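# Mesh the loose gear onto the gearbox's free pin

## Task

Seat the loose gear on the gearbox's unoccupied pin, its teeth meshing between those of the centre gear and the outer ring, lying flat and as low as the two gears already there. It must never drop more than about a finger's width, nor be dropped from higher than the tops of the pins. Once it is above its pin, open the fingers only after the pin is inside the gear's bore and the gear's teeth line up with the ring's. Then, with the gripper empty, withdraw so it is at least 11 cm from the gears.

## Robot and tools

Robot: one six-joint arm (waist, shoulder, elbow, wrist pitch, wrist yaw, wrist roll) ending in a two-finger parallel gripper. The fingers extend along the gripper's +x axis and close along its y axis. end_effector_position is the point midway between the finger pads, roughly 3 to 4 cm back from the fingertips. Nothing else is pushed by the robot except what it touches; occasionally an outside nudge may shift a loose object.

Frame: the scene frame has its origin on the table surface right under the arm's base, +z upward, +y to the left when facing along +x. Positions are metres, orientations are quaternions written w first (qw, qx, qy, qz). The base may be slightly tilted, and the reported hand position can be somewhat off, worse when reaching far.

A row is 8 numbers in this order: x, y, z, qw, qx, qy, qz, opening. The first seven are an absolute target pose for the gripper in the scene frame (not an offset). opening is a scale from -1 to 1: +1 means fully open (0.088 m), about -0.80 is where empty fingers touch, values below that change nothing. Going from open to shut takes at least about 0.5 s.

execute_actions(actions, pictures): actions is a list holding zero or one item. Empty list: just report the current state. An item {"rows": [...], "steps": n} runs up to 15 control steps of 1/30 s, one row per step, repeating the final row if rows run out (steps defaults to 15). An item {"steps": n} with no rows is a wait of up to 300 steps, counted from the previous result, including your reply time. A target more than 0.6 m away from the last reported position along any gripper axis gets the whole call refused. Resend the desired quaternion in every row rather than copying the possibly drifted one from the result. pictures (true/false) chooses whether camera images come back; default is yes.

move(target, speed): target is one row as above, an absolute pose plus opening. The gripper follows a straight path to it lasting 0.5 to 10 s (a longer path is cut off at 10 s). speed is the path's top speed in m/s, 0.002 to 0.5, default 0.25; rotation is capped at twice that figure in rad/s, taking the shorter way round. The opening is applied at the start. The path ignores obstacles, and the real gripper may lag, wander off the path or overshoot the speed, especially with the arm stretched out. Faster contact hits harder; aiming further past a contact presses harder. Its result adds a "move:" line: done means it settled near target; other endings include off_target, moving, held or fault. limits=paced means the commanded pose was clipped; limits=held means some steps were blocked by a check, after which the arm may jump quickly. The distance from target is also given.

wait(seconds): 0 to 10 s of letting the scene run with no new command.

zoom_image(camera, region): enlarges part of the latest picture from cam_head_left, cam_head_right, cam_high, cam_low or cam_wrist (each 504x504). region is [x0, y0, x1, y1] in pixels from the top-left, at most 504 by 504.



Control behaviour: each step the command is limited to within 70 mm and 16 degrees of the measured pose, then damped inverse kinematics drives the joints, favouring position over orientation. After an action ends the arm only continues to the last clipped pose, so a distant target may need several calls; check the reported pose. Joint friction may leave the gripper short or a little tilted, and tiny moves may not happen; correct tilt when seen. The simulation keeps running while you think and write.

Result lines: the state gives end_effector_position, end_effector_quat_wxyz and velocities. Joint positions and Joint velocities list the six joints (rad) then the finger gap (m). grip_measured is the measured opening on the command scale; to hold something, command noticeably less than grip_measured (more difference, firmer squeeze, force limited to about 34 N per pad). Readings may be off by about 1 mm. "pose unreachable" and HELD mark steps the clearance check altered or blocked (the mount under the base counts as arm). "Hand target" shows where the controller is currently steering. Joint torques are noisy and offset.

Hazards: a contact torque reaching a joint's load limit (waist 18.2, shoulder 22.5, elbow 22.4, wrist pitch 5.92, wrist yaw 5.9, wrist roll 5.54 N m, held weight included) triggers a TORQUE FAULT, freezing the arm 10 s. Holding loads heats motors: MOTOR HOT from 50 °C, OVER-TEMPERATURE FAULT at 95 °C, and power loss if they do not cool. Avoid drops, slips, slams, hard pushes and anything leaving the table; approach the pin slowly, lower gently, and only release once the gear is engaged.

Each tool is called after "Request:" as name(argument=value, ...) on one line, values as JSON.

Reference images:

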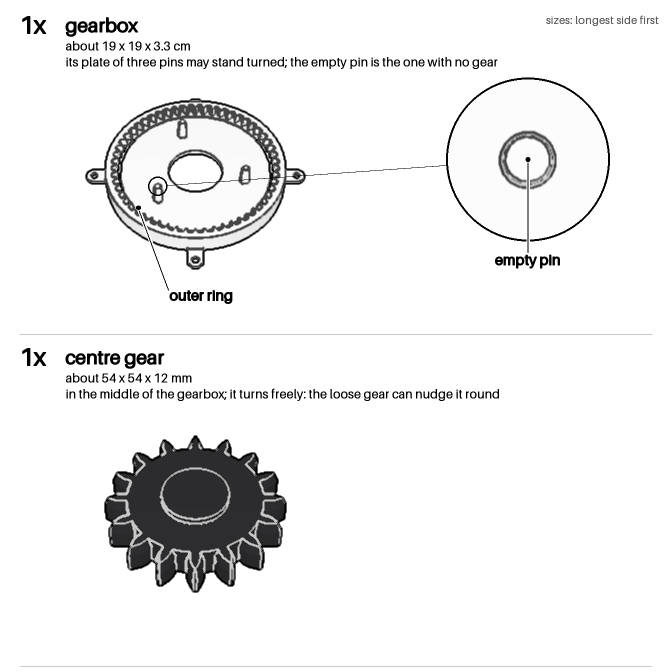

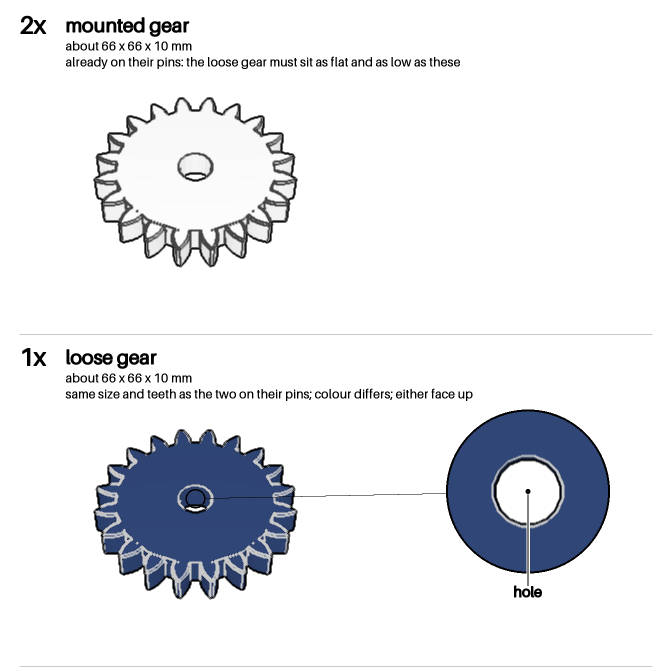

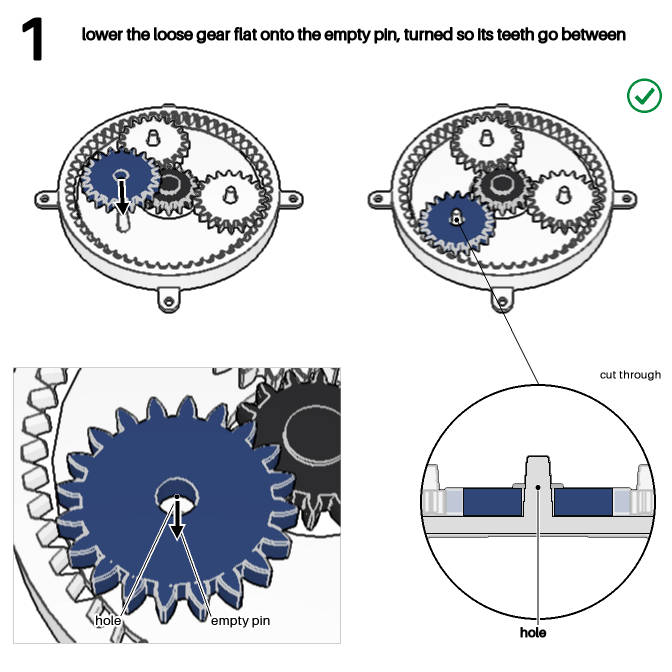

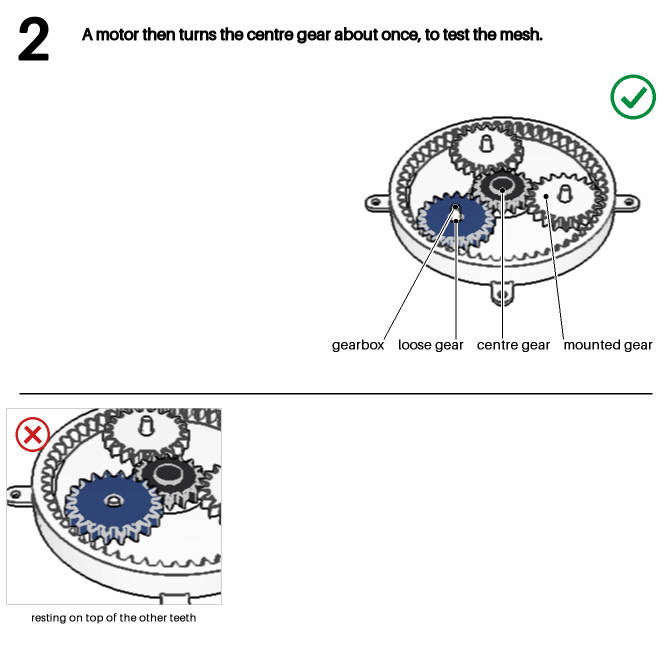

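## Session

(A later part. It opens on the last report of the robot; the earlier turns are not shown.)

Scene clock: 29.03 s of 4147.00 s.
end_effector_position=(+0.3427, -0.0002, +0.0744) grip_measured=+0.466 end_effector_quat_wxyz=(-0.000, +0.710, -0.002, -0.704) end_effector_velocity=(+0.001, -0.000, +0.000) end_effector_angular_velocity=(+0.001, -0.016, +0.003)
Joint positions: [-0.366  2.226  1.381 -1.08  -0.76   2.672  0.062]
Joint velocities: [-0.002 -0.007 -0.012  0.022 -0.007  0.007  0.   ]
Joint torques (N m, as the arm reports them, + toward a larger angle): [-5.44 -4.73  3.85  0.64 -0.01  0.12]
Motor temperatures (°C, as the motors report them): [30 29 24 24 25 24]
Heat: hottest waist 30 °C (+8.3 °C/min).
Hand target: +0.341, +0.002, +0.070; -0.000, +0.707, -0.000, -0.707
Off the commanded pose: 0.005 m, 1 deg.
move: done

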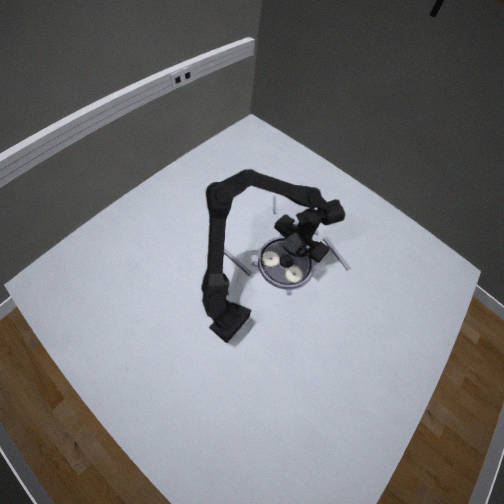

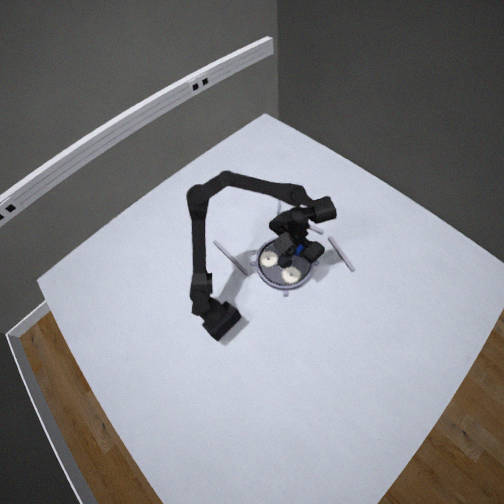

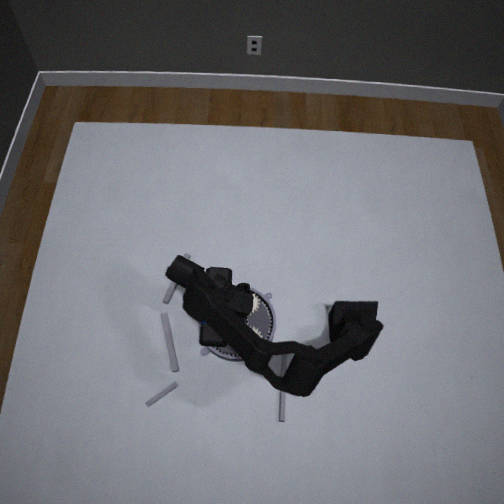

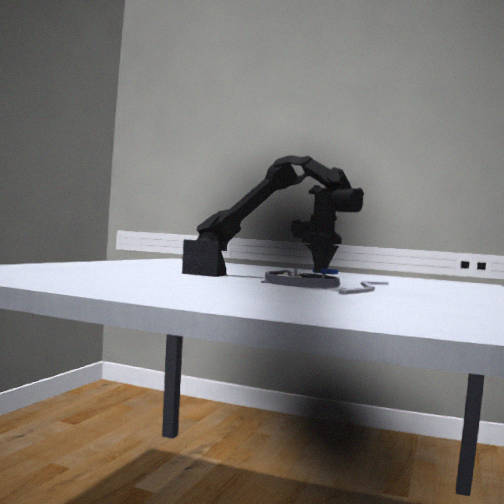

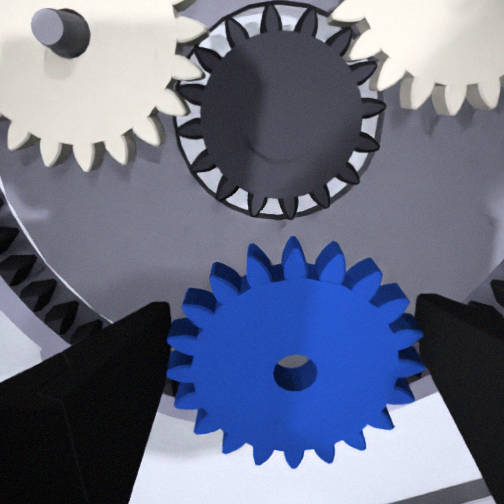

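Request:
move(target=[0.334,0.002,0.08,0,-0.707,0,0.707,0.2], speed=0.02)

Request:
zoom_image(camera="cam_wrist", region=[200,220,400,420])

Scene clock: 30.67 s of 4147.00 s.
end_effector_position=(+0.3357, +0.0015, +0.0766) grip_measured=+0.465 end_effector_quat_wxyz=(-0.001, +0.705, +0.001, -0.709) end_effector_velocity=(-0.002, +0.000, +0.002) end_effector_angular_velocity=(-0.006, +0.003, +0.004)
Joint positions: [-0.373  2.214  1.368 -1.105 -0.755  2.648  0.062]
Joint velocities: [-0.002 -0.007 -0.002 -0.007  0.007 -0.007 -0.   ]
Joint torques (N m, as the arm reports them, + toward a larger angle): [-6.95 -5.54  4.42 -0.01  0.12 -0.08]
Motor temperatures (°C, as the motors report them): [30 29 24 24 25 24]
Heat: hottest waist 30 °C (+7.8 °C/min).
Hand target: +0.334, +0.002, +0.080; +0.000, +0.707, +0.000, -0.707
Off the commanded pose: 0.004 m, 0 deg.
move: done

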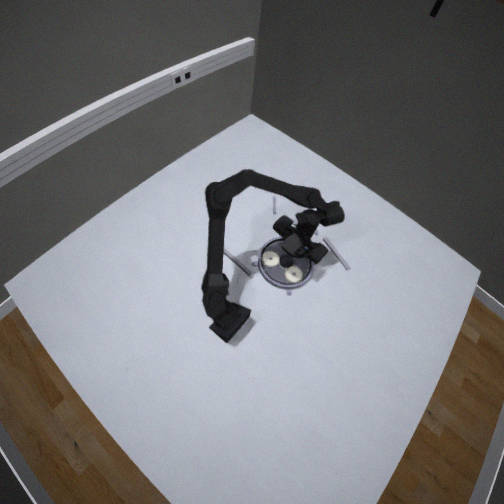

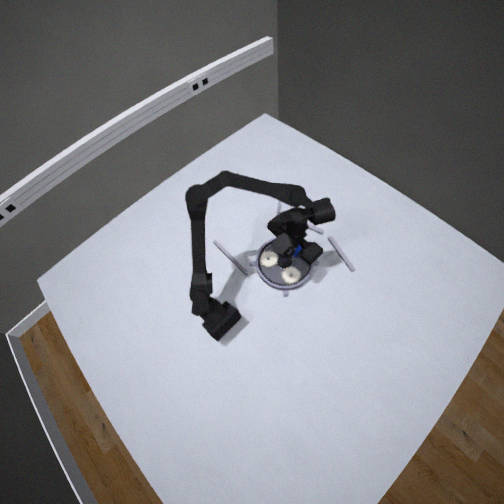

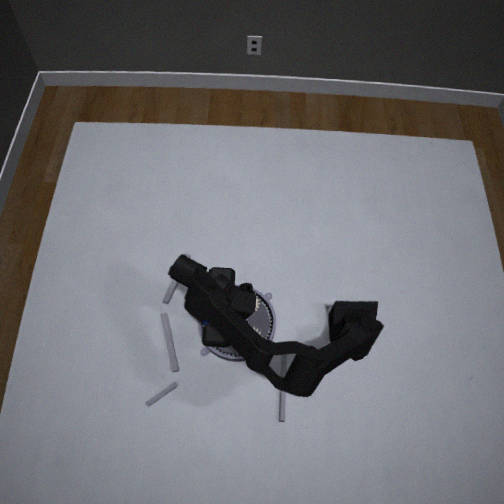

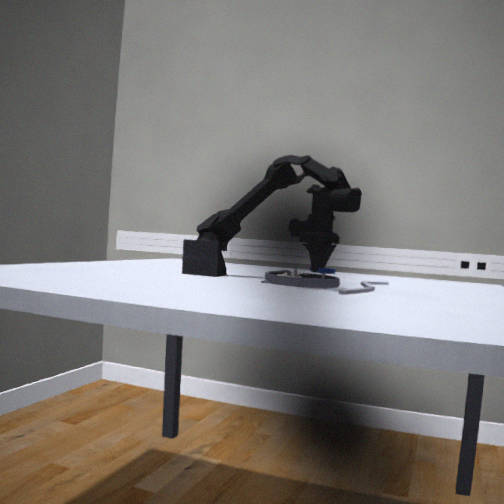

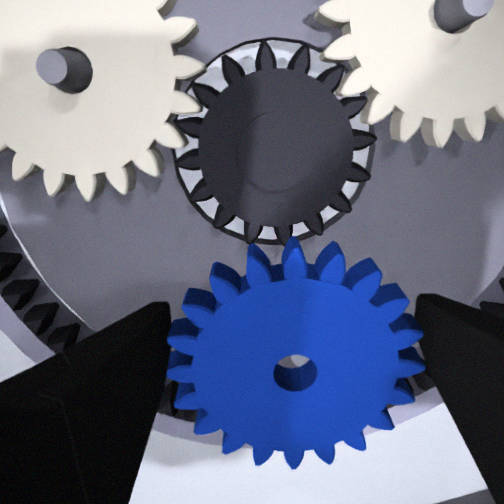

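Region (200, 220, 400, 420) of cam_wrist's 504x504 image, scaled by 2.520, with more detail than that image has.

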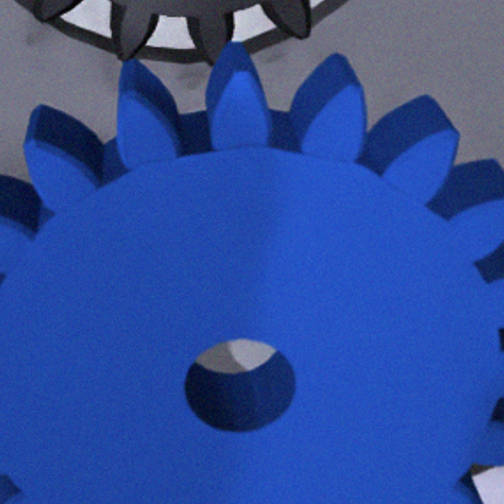

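Request:
move(target=[0.334,0.004,0.065,0,-0.707,0,0.707,0.2], speed=0.015)

Scene clock: 32.23 s of 4147.00 s.
end_effector_position=(+0.3361, +0.0005, +0.0736) grip_measured=+0.466 end_effector_quat_wxyz=(+0.000, +0.713, -0.004, -0.701) end_effector_velocity=(-0.001, +0.001, +0.000) end_effector_angular_velocity=(+0.006, -0.007, +0.007)
Joint positions: [-0.37   2.197  1.334 -1.05  -0.76   2.681  0.062]
Joint velocities: [-0.002 -0.007 -0.012  0.007 -0.007 -0.007  0.   ]
Joint torques (N m, as the arm reports them, + toward a larger angle): [-4.36 -4.08  3.6   0.83 -0.09  0.11]
Motor temperatures (°C, as the motors report them): [30 29 24 24 25 24]
Heat: hottest waist 30 °C (+7.4 °C/min).
Hand target: +0.334, +0.004, +0.065; +0.000, +0.707, -0.000, -0.707
Off the commanded pose: 0.010 m, 1 deg.
move: off_target

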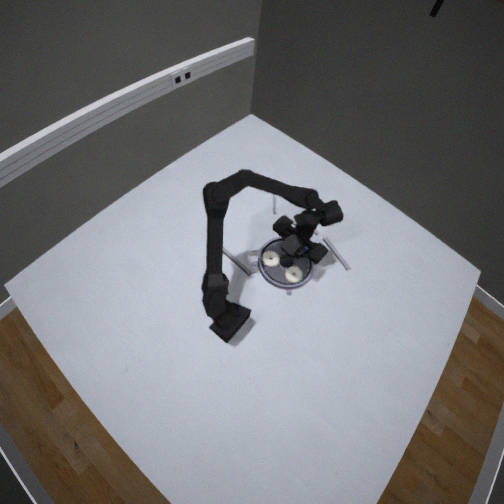

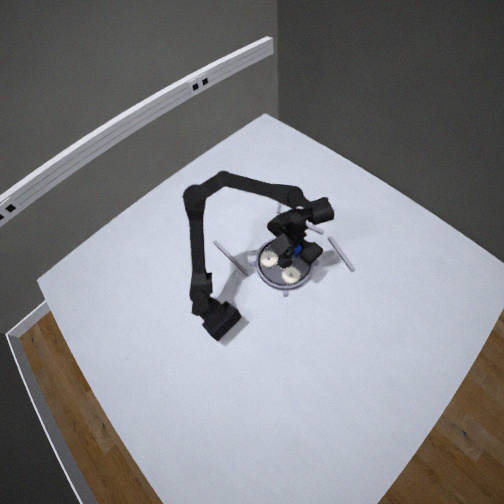

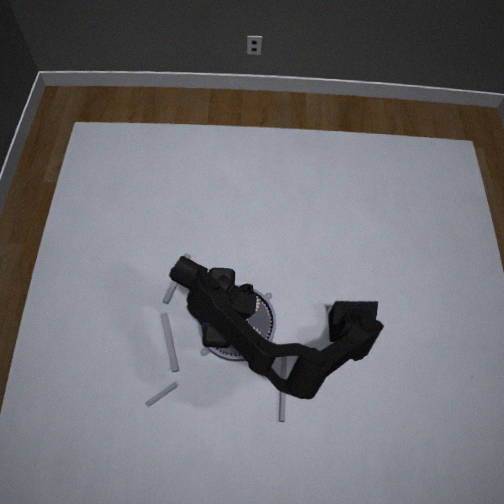

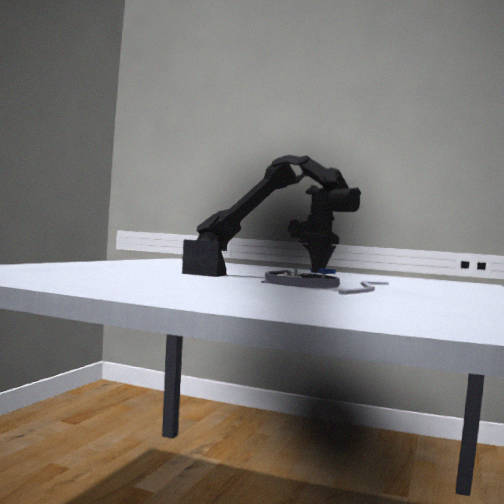

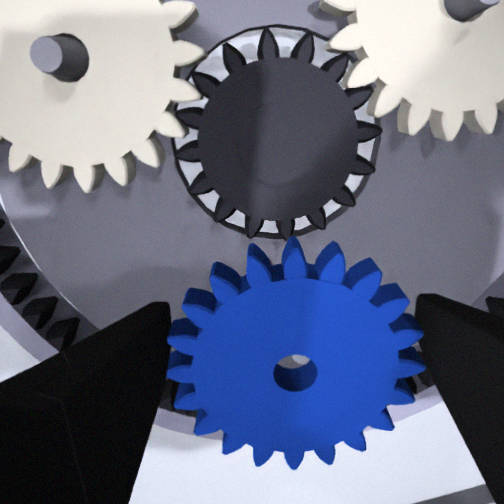

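Lift, shift +y and a little −x first.

Request:
move(target=[0.332,0.006,0.082,0,-0.707,0,0.707,0.2], speed=0.02)

Request:
zoom_image(camera="cam_wrist", region=[200,220,400,420])

Scene clock: 33.90 s of 4147.00 s.
end_effector_position=(+0.3290, +0.0046, +0.0765) grip_measured=+0.465 end_effector_quat_wxyz=(-0.007, +0.702, -0.002, -0.712) end_effector_velocity=(-0.004, +0.003, +0.003) end_effector_angular_velocity=(+0.018, +0.011, -0.005)
Joint positions: [-0.374  2.195  1.342 -1.111 -0.756  2.651  0.062]
Joint velocities: [-0.007 -0.002  0.002 -0.037 -0.007 -0.022 -0.   ]
Joint torques (N m, as the arm reports them, + toward a larger angle): [-6.68 -5.42  6.59 -0.04  0.14 -0.1 ]
Motor temperatures (°C, as the motors report them): [30 29 24 24 25 24]
Heat: hottest waist 30 °C (+7.1 °C/min).
Hand target: +0.332, +0.006, +0.082; -0.000, +0.707, +0.000, -0.707
Off the commanded pose: 0.006 m, 1 deg.
move: done

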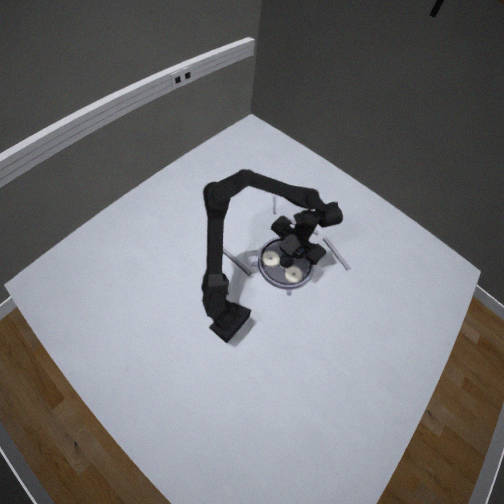

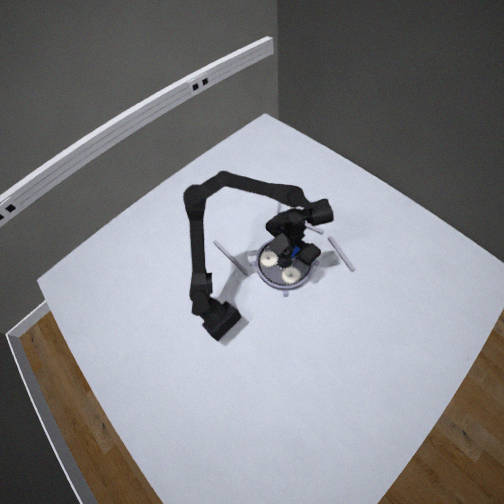

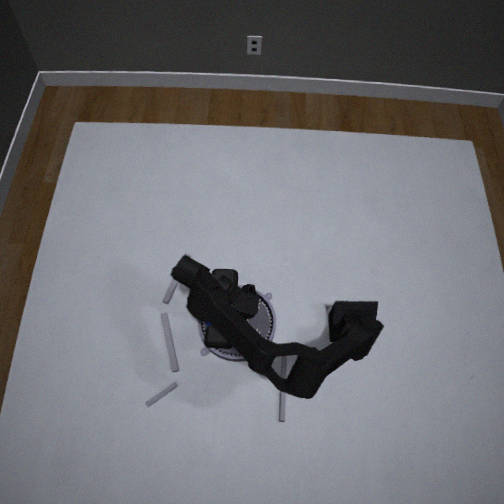

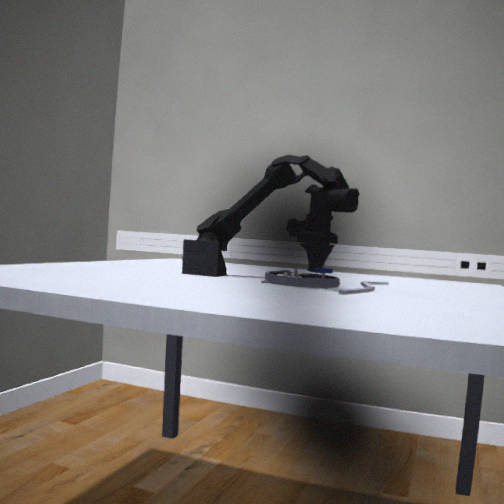

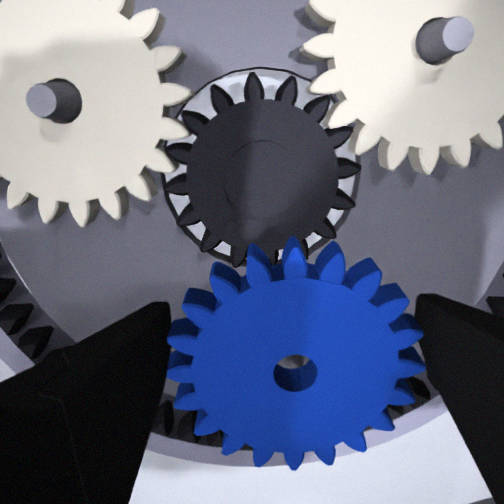

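Region (200, 220, 400, 420) of cam_wrist's 504x504 image, scaled by 2.520, with more detail than that image has.

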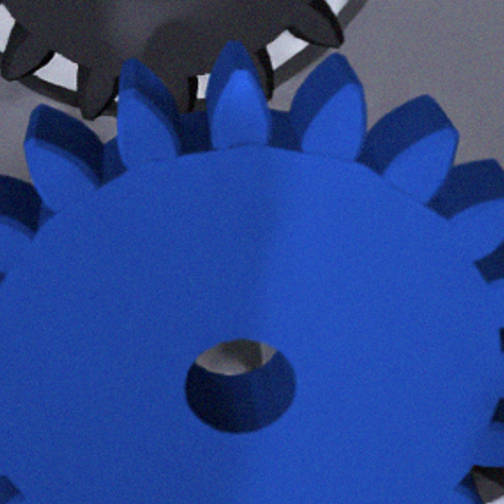

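Request:
move(target=[0.332,0.005,0.065,0,-0.707,0,0.707,0.2], speed=0.015)

Scene clock: 35.77 s of 4147.00 s.
end_effector_position=(+0.3341, +0.0019, +0.0733) grip_measured=+0.466 end_effector_quat_wxyz=(-0.000, +0.713, -0.004, -0.701) end_effector_velocity=(+0.000, +0.001, +0.001) end_effector_angular_velocity=(+0.004, -0.010, -0.004)
Joint positions: [-0.369  2.188  1.322 -1.048 -0.761  2.682  0.062]
Joint velocities: [-0.002 -0.007 -0.007  0.007 -0.007  0.007 -0.   ]
Joint torques (N m, as the arm reports them, + toward a larger angle): [-4.4  -4.06  3.58  0.79 -0.05  0.11]
Motor temperatures (°C, as the motors report them): [31 29 24 24 25 24]
Heat: hottest waist 31 °C (+8.4 °C/min).
Hand target: +0.332, +0.005, +0.065; +0.000, +0.707, -0.000, -0.707
Off the commanded pose: 0.009 m, 1 deg.
move: off_target

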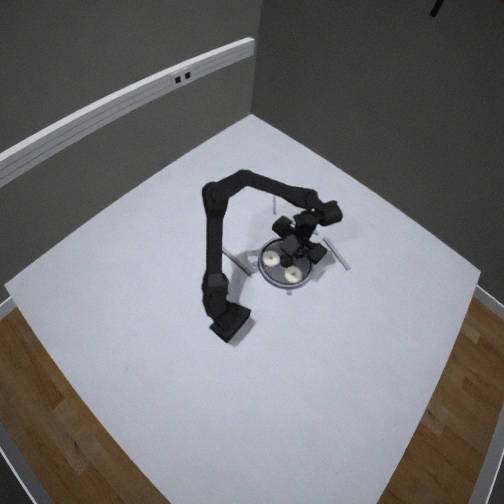

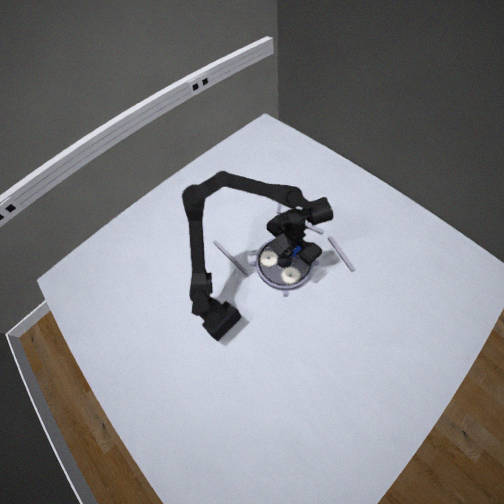

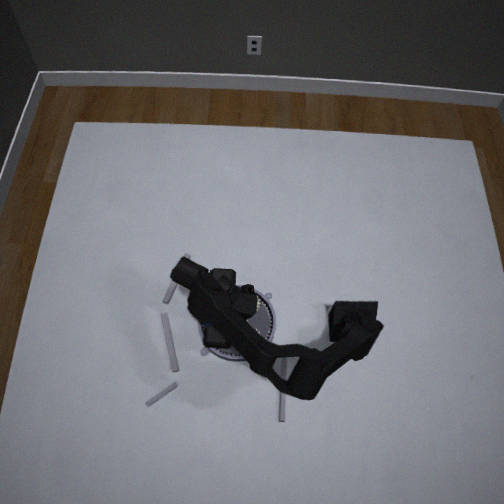

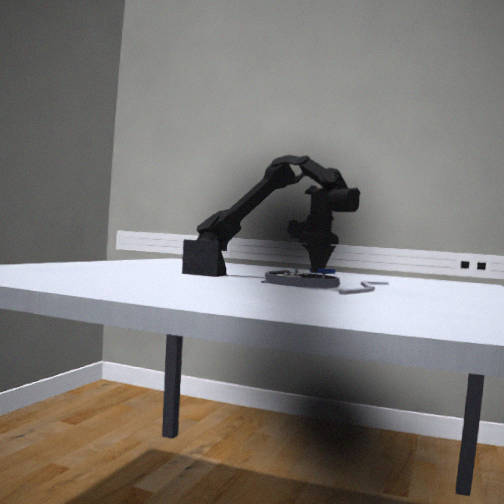

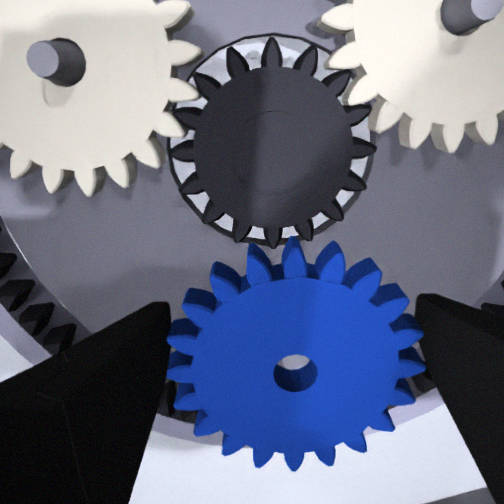

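Pin nearly fills hole view; nudge −x while gently pressing.

Request:
move(target=[0.328,0.006,0.068,0,-0.707,0,0.707,0.2], speed=0.01)

Scene clock: 37.73 s of 4147.00 s.
end_effector_position=(+0.3333, +0.0034, +0.0732) grip_measured=+0.466 end_effector_quat_wxyz=(+0.002, +0.714, -0.001, -0.700) end_effector_velocity=(-0.002, +0.002, -0.003) end_effector_angular_velocity=(+0.007, +0.004, +0.011)
Joint positions: [-0.367  2.18   1.314 -1.043 -0.763  2.679  0.062]
Joint velocities: [ 0.007 -0.002 -0.012  0.007 -0.007 -0.007 -0.001]
Joint torques (N m, as the arm reports them, + toward a larger angle): [-5.33 -4.57  3.09 -0.1   0.09 -0.08]
Motor temperatures (°C, as the motors report them): [31 29 24 24 25 24]
Heat: hottest waist 31 °C (+8.0 °C/min).
Hand target: +0.328, +0.006, +0.068; -0.000, +0.707, -0.000, -0.707
Off the commanded pose: 0.008 m, 1 deg.
move: done

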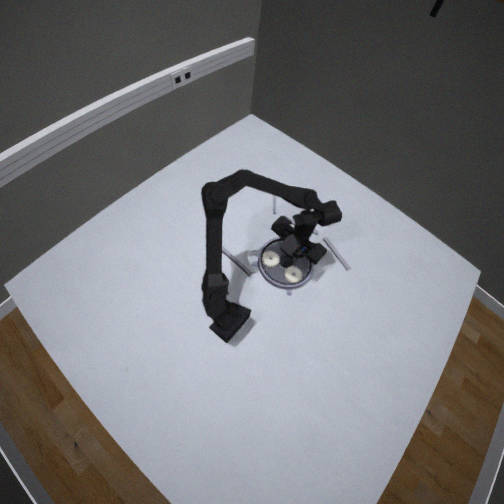

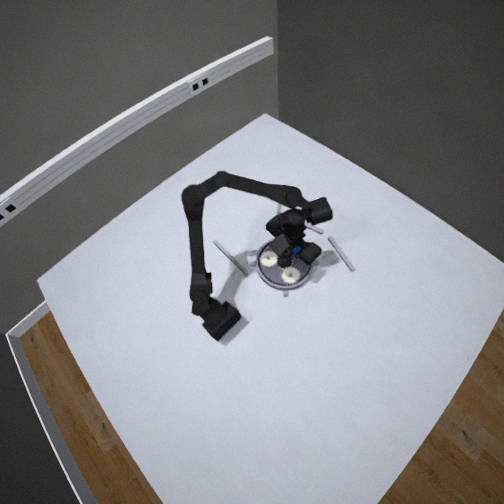

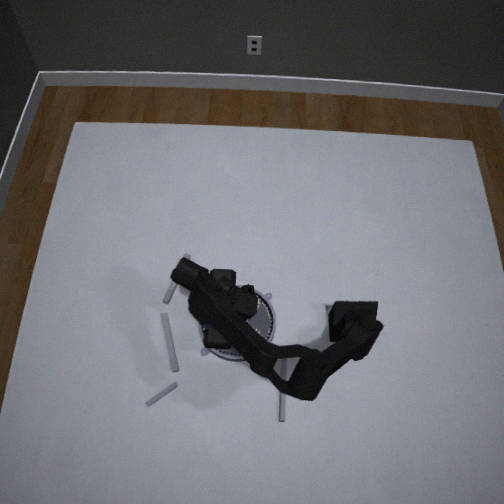

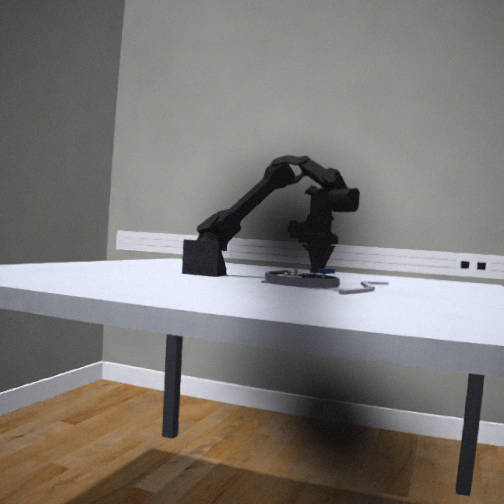

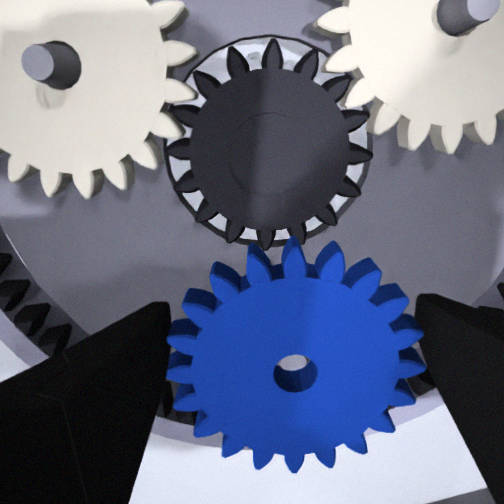

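Request:
move(target=[0.331,0.004,0.055,0,-0.707,0,0.707,0.2], speed=0.015)

Scene clock: 40.03 s of 4147.00 s.
end_effector_position=(+0.3364, +0.0059, +0.0599) grip_measured=+0.466 end_effector_quat_wxyz=(+0.009, +0.714, +0.005, -0.700) end_effector_velocity=(+0.000, +0.003, +0.000) end_effector_angular_velocity=(+0.007, +0.000, +0.007)
Joint positions: [-0.333  2.187  1.294 -0.986 -0.772  2.704  0.062]
Joint velocities: [ 0.002 -0.002  0.002 -0.007 -0.007 -0.007  0.002]
Joint torques (N m, as the arm reports them, + toward a larger angle): [-6.13 -3.61  3.49 -0.06  0.1   0.09]
Motor temperatures (°C, as the motors report them): [31 29 24 24 25 24]
Heat: hottest waist 31 °C (+7.5 °C/min).
Hand target: +0.331, +0.004, +0.055; +0.000, +0.707, +0.000, -0.707
Off the commanded pose: 0.008 m, 2 deg.
move: done

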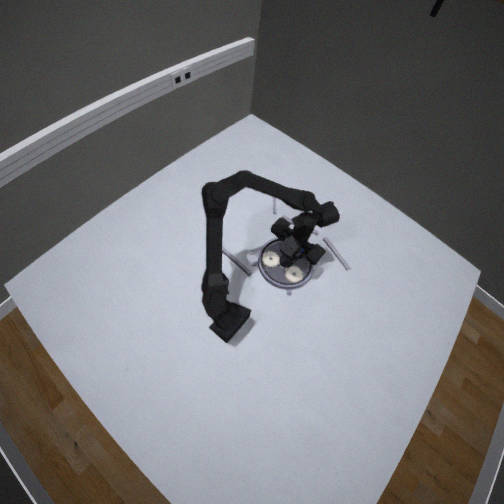

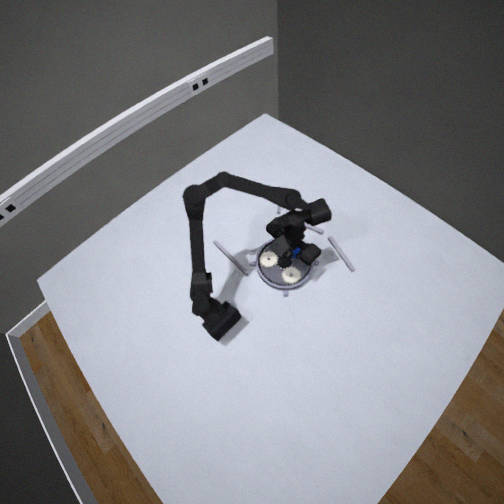

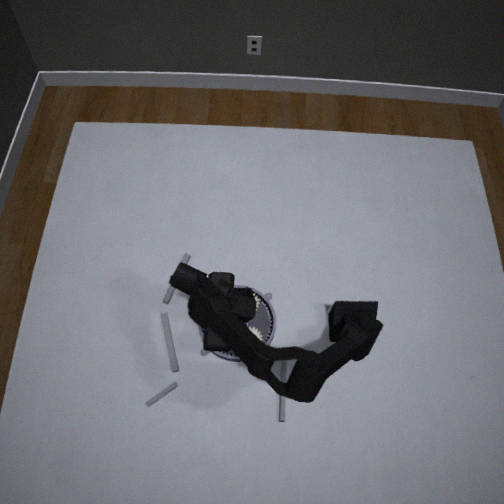

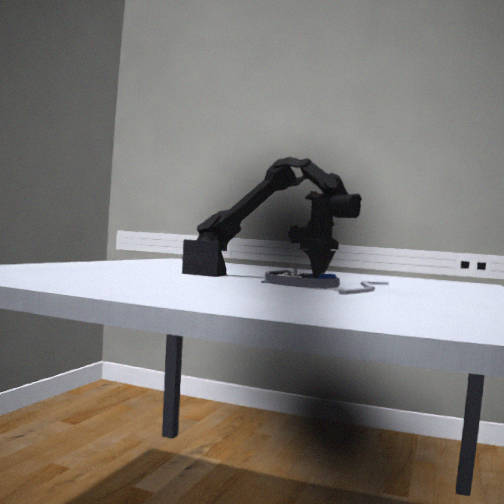

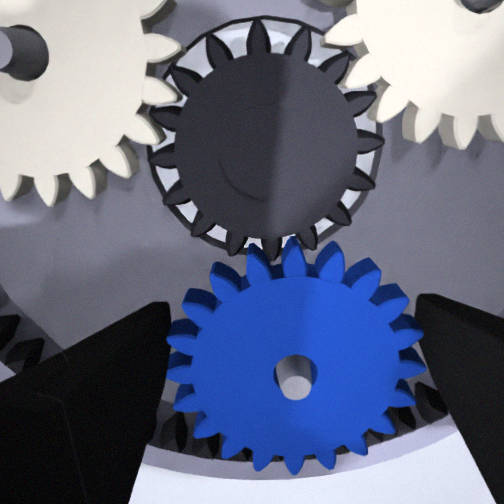

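On the pin. Continue down a bit.

Request:
move(target=[0.335,0.005,0.048,0,-0.707,0,0.707,0.2], speed=0.015)

Scene clock: 41.70 s of 4147.00 s.
end_effector_position=(+0.3378, +0.0058, +0.0542) grip_measured=+0.466 end_effector_quat_wxyz=(+0.006, +0.712, -0.000, -0.702) end_effector_velocity=(+0.001, +0.000, +0.001) end_effector_angular_velocity=(+0.005, -0.009, +0.011)
Joint positions: [-0.319  2.195  1.291 -0.966 -0.772  2.731  0.062]
Joint velocities: [-0.002 -0.002 -0.002  0.007 -0.007 -0.007 -0.001]
Joint torques (N m, as the arm reports them, + toward a larger angle): [-5.68 -3.35  3.99  0.51 -0.09  0.07]
Motor temperatures (°C, as the motors report them): [31 29 24 24 25 24]
Heat: hottest waist 31 °C (+7.2 °C/min).
Hand target: +0.335, +0.005, +0.048; +0.000, +0.707, -0.000, -0.707
Off the commanded pose: 0.007 m, 1 deg.
move: done

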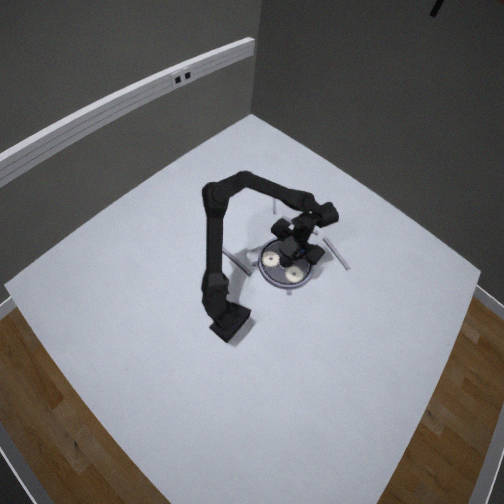

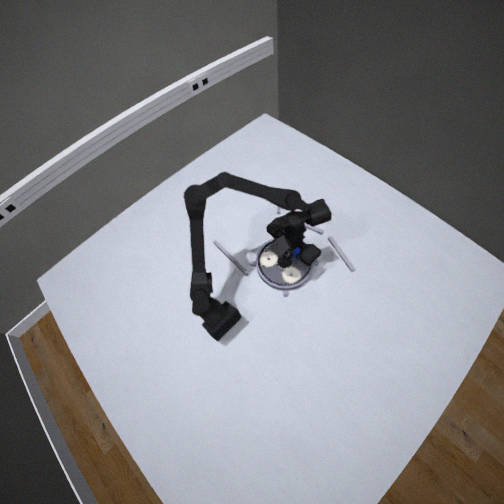

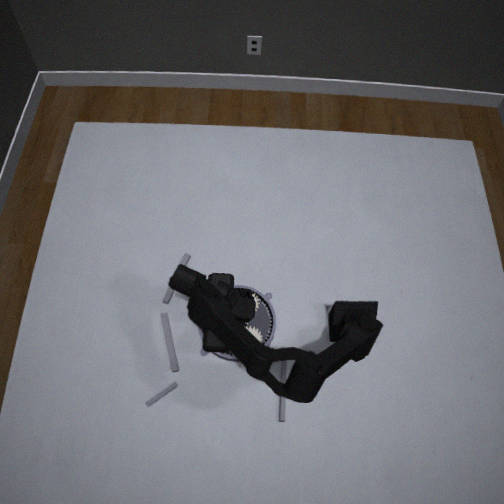

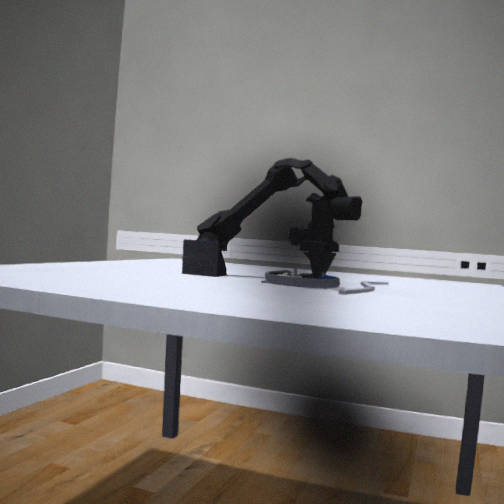

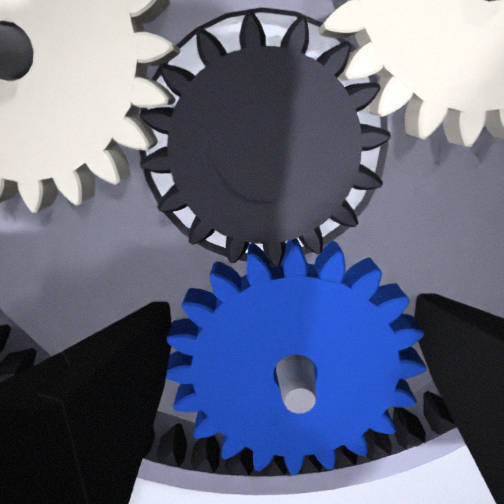

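Seated and meshed. Release and retreat.

Request:
execute_actions(actions=[{"rows":[[0.337,0.005,0.054,0,-0.707,0,0.707,0.75]],"steps":15}], pictures=false)

Request:
move(target=[0.33,0.005,0.22,0,-0.707,0,0.707,0.75], speed=0.15)

Scene clock: 43.57 s of 4147.00 s.
end_effector_position=(+0.3352, +0.0061, +0.0531) grip_measured=+0.742 end_effector_quat_wxyz=(-0.001, +0.706, -0.001, -0.708) end_effector_velocity=(-0.003, -0.002, -0.000) end_effector_angular_velocity=(-0.003, +0.009, -0.003)
Joint positions: [-0.319  2.204  1.297 -0.989 -0.772  2.724  0.075]
Joint velocities: [-0.002  0.002 -0.002 -0.007  0.007 -0.007  0.003]
Joint torques (N m, as the arm reports them, + toward a larger angle): [-6.56 -3.92  6.29 -0.03  0.04 -0.12]
Motor temperatures (°C, as the motors report them): [31 29 24 24 25 24]
Heat: hottest waist 31 °C (+6.9 °C/min).
Hand target: +0.337, +0.005, +0.054; -0.000, +0.707, +0.000, -0.707
Off the commanded pose: 0.002 m, 0 deg.
Steps of this call (steps 1 to 41: nothing new was sent; steps 42 to 56: all 15 steps of this action). Readings (end_effector_position):
42: (+0.3378, +0.0058, +0.0538)
43: (+0.3375, +0.0059, +0.0539)
45: (+0.3358, +0.0061, +0.0533)
49: (+0.3347, +0.0058, +0.0526)
56: the state above

Scene clock: 45.37 s of 4147.00 s.
end_effector_position=(+0.3284, +0.0039, +0.2144) grip_measured=+0.750 end_effector_quat_wxyz=(+0.014, +0.735, -0.020, -0.678) end_effector_velocity=(-0.003, +0.005, +0.001) end_effector_angular_velocity=(+0.015, +0.004, -0.004)
Joint positions: [-0.619  2.172  1.728 -1.57  -0.662  2.443  0.076]
Joint velocities: [-0.002 -0.007 -0.002 -0.022 -0.007 -0.007 -0.   ]
Joint torques (N m, as the arm reports them, + toward a larger angle): [-6.38 -4.6   7.15  0.14  0.16 -0.03]
Motor temperatures (°C, as the motors report them): [31 29 24 24 25 24]
Heat: hottest waist 31 °C (+6.6 °C/min).
Hand target: +0.329, +0.005, +0.220; +0.021, +0.738, -0.021, -0.674
Off the commanded pose: 0.006 m, 5 deg.
joint sent to its limit — the command would take joint 4 (wrist pitch) past its lower limit, so that joint was sent only as far as its limit.
move: off_target

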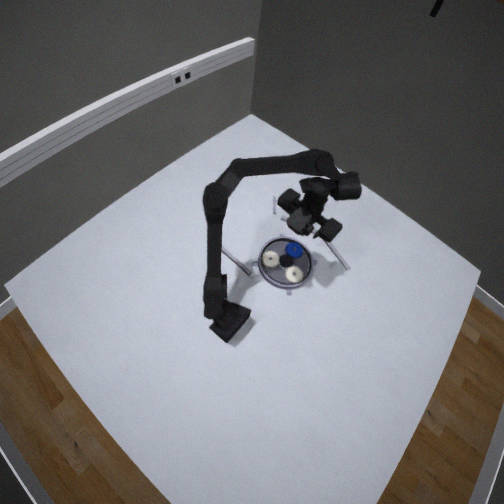

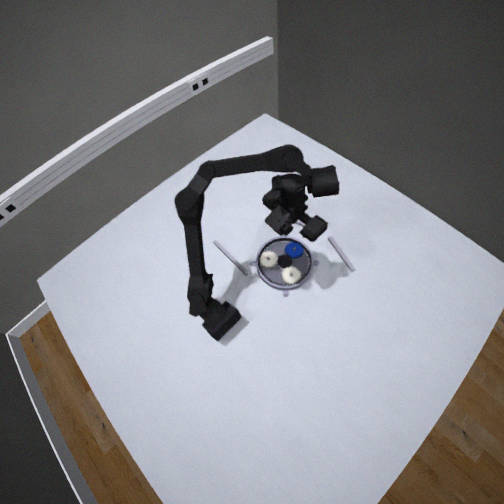

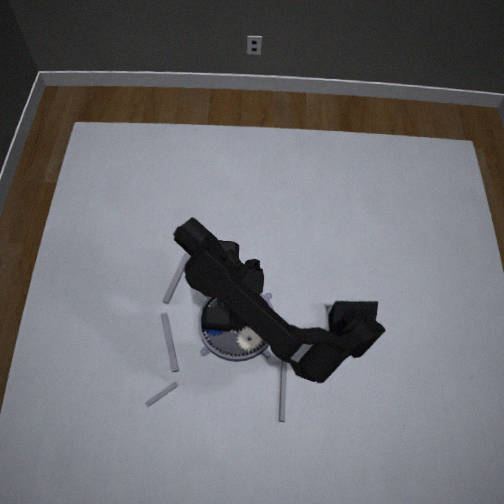

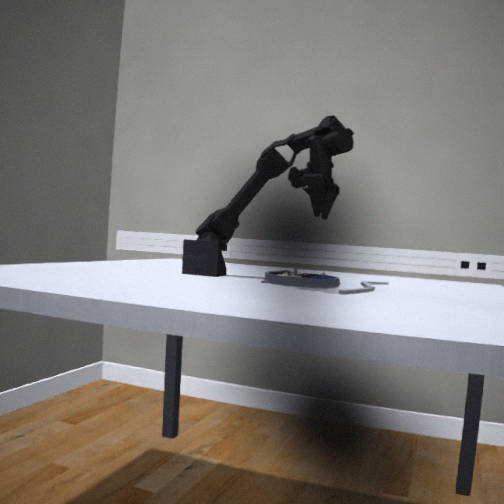

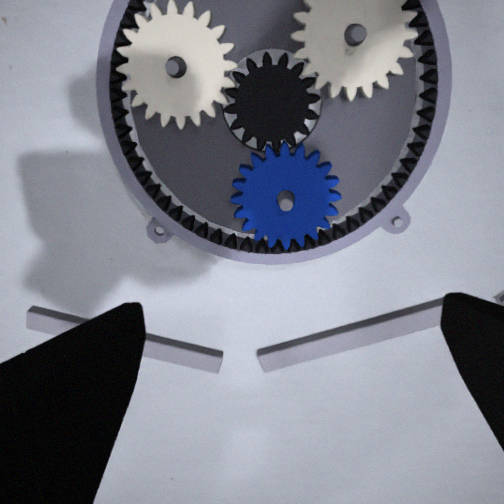

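Request:
finished_scene(scene=1)

The scene is finished: the task was done.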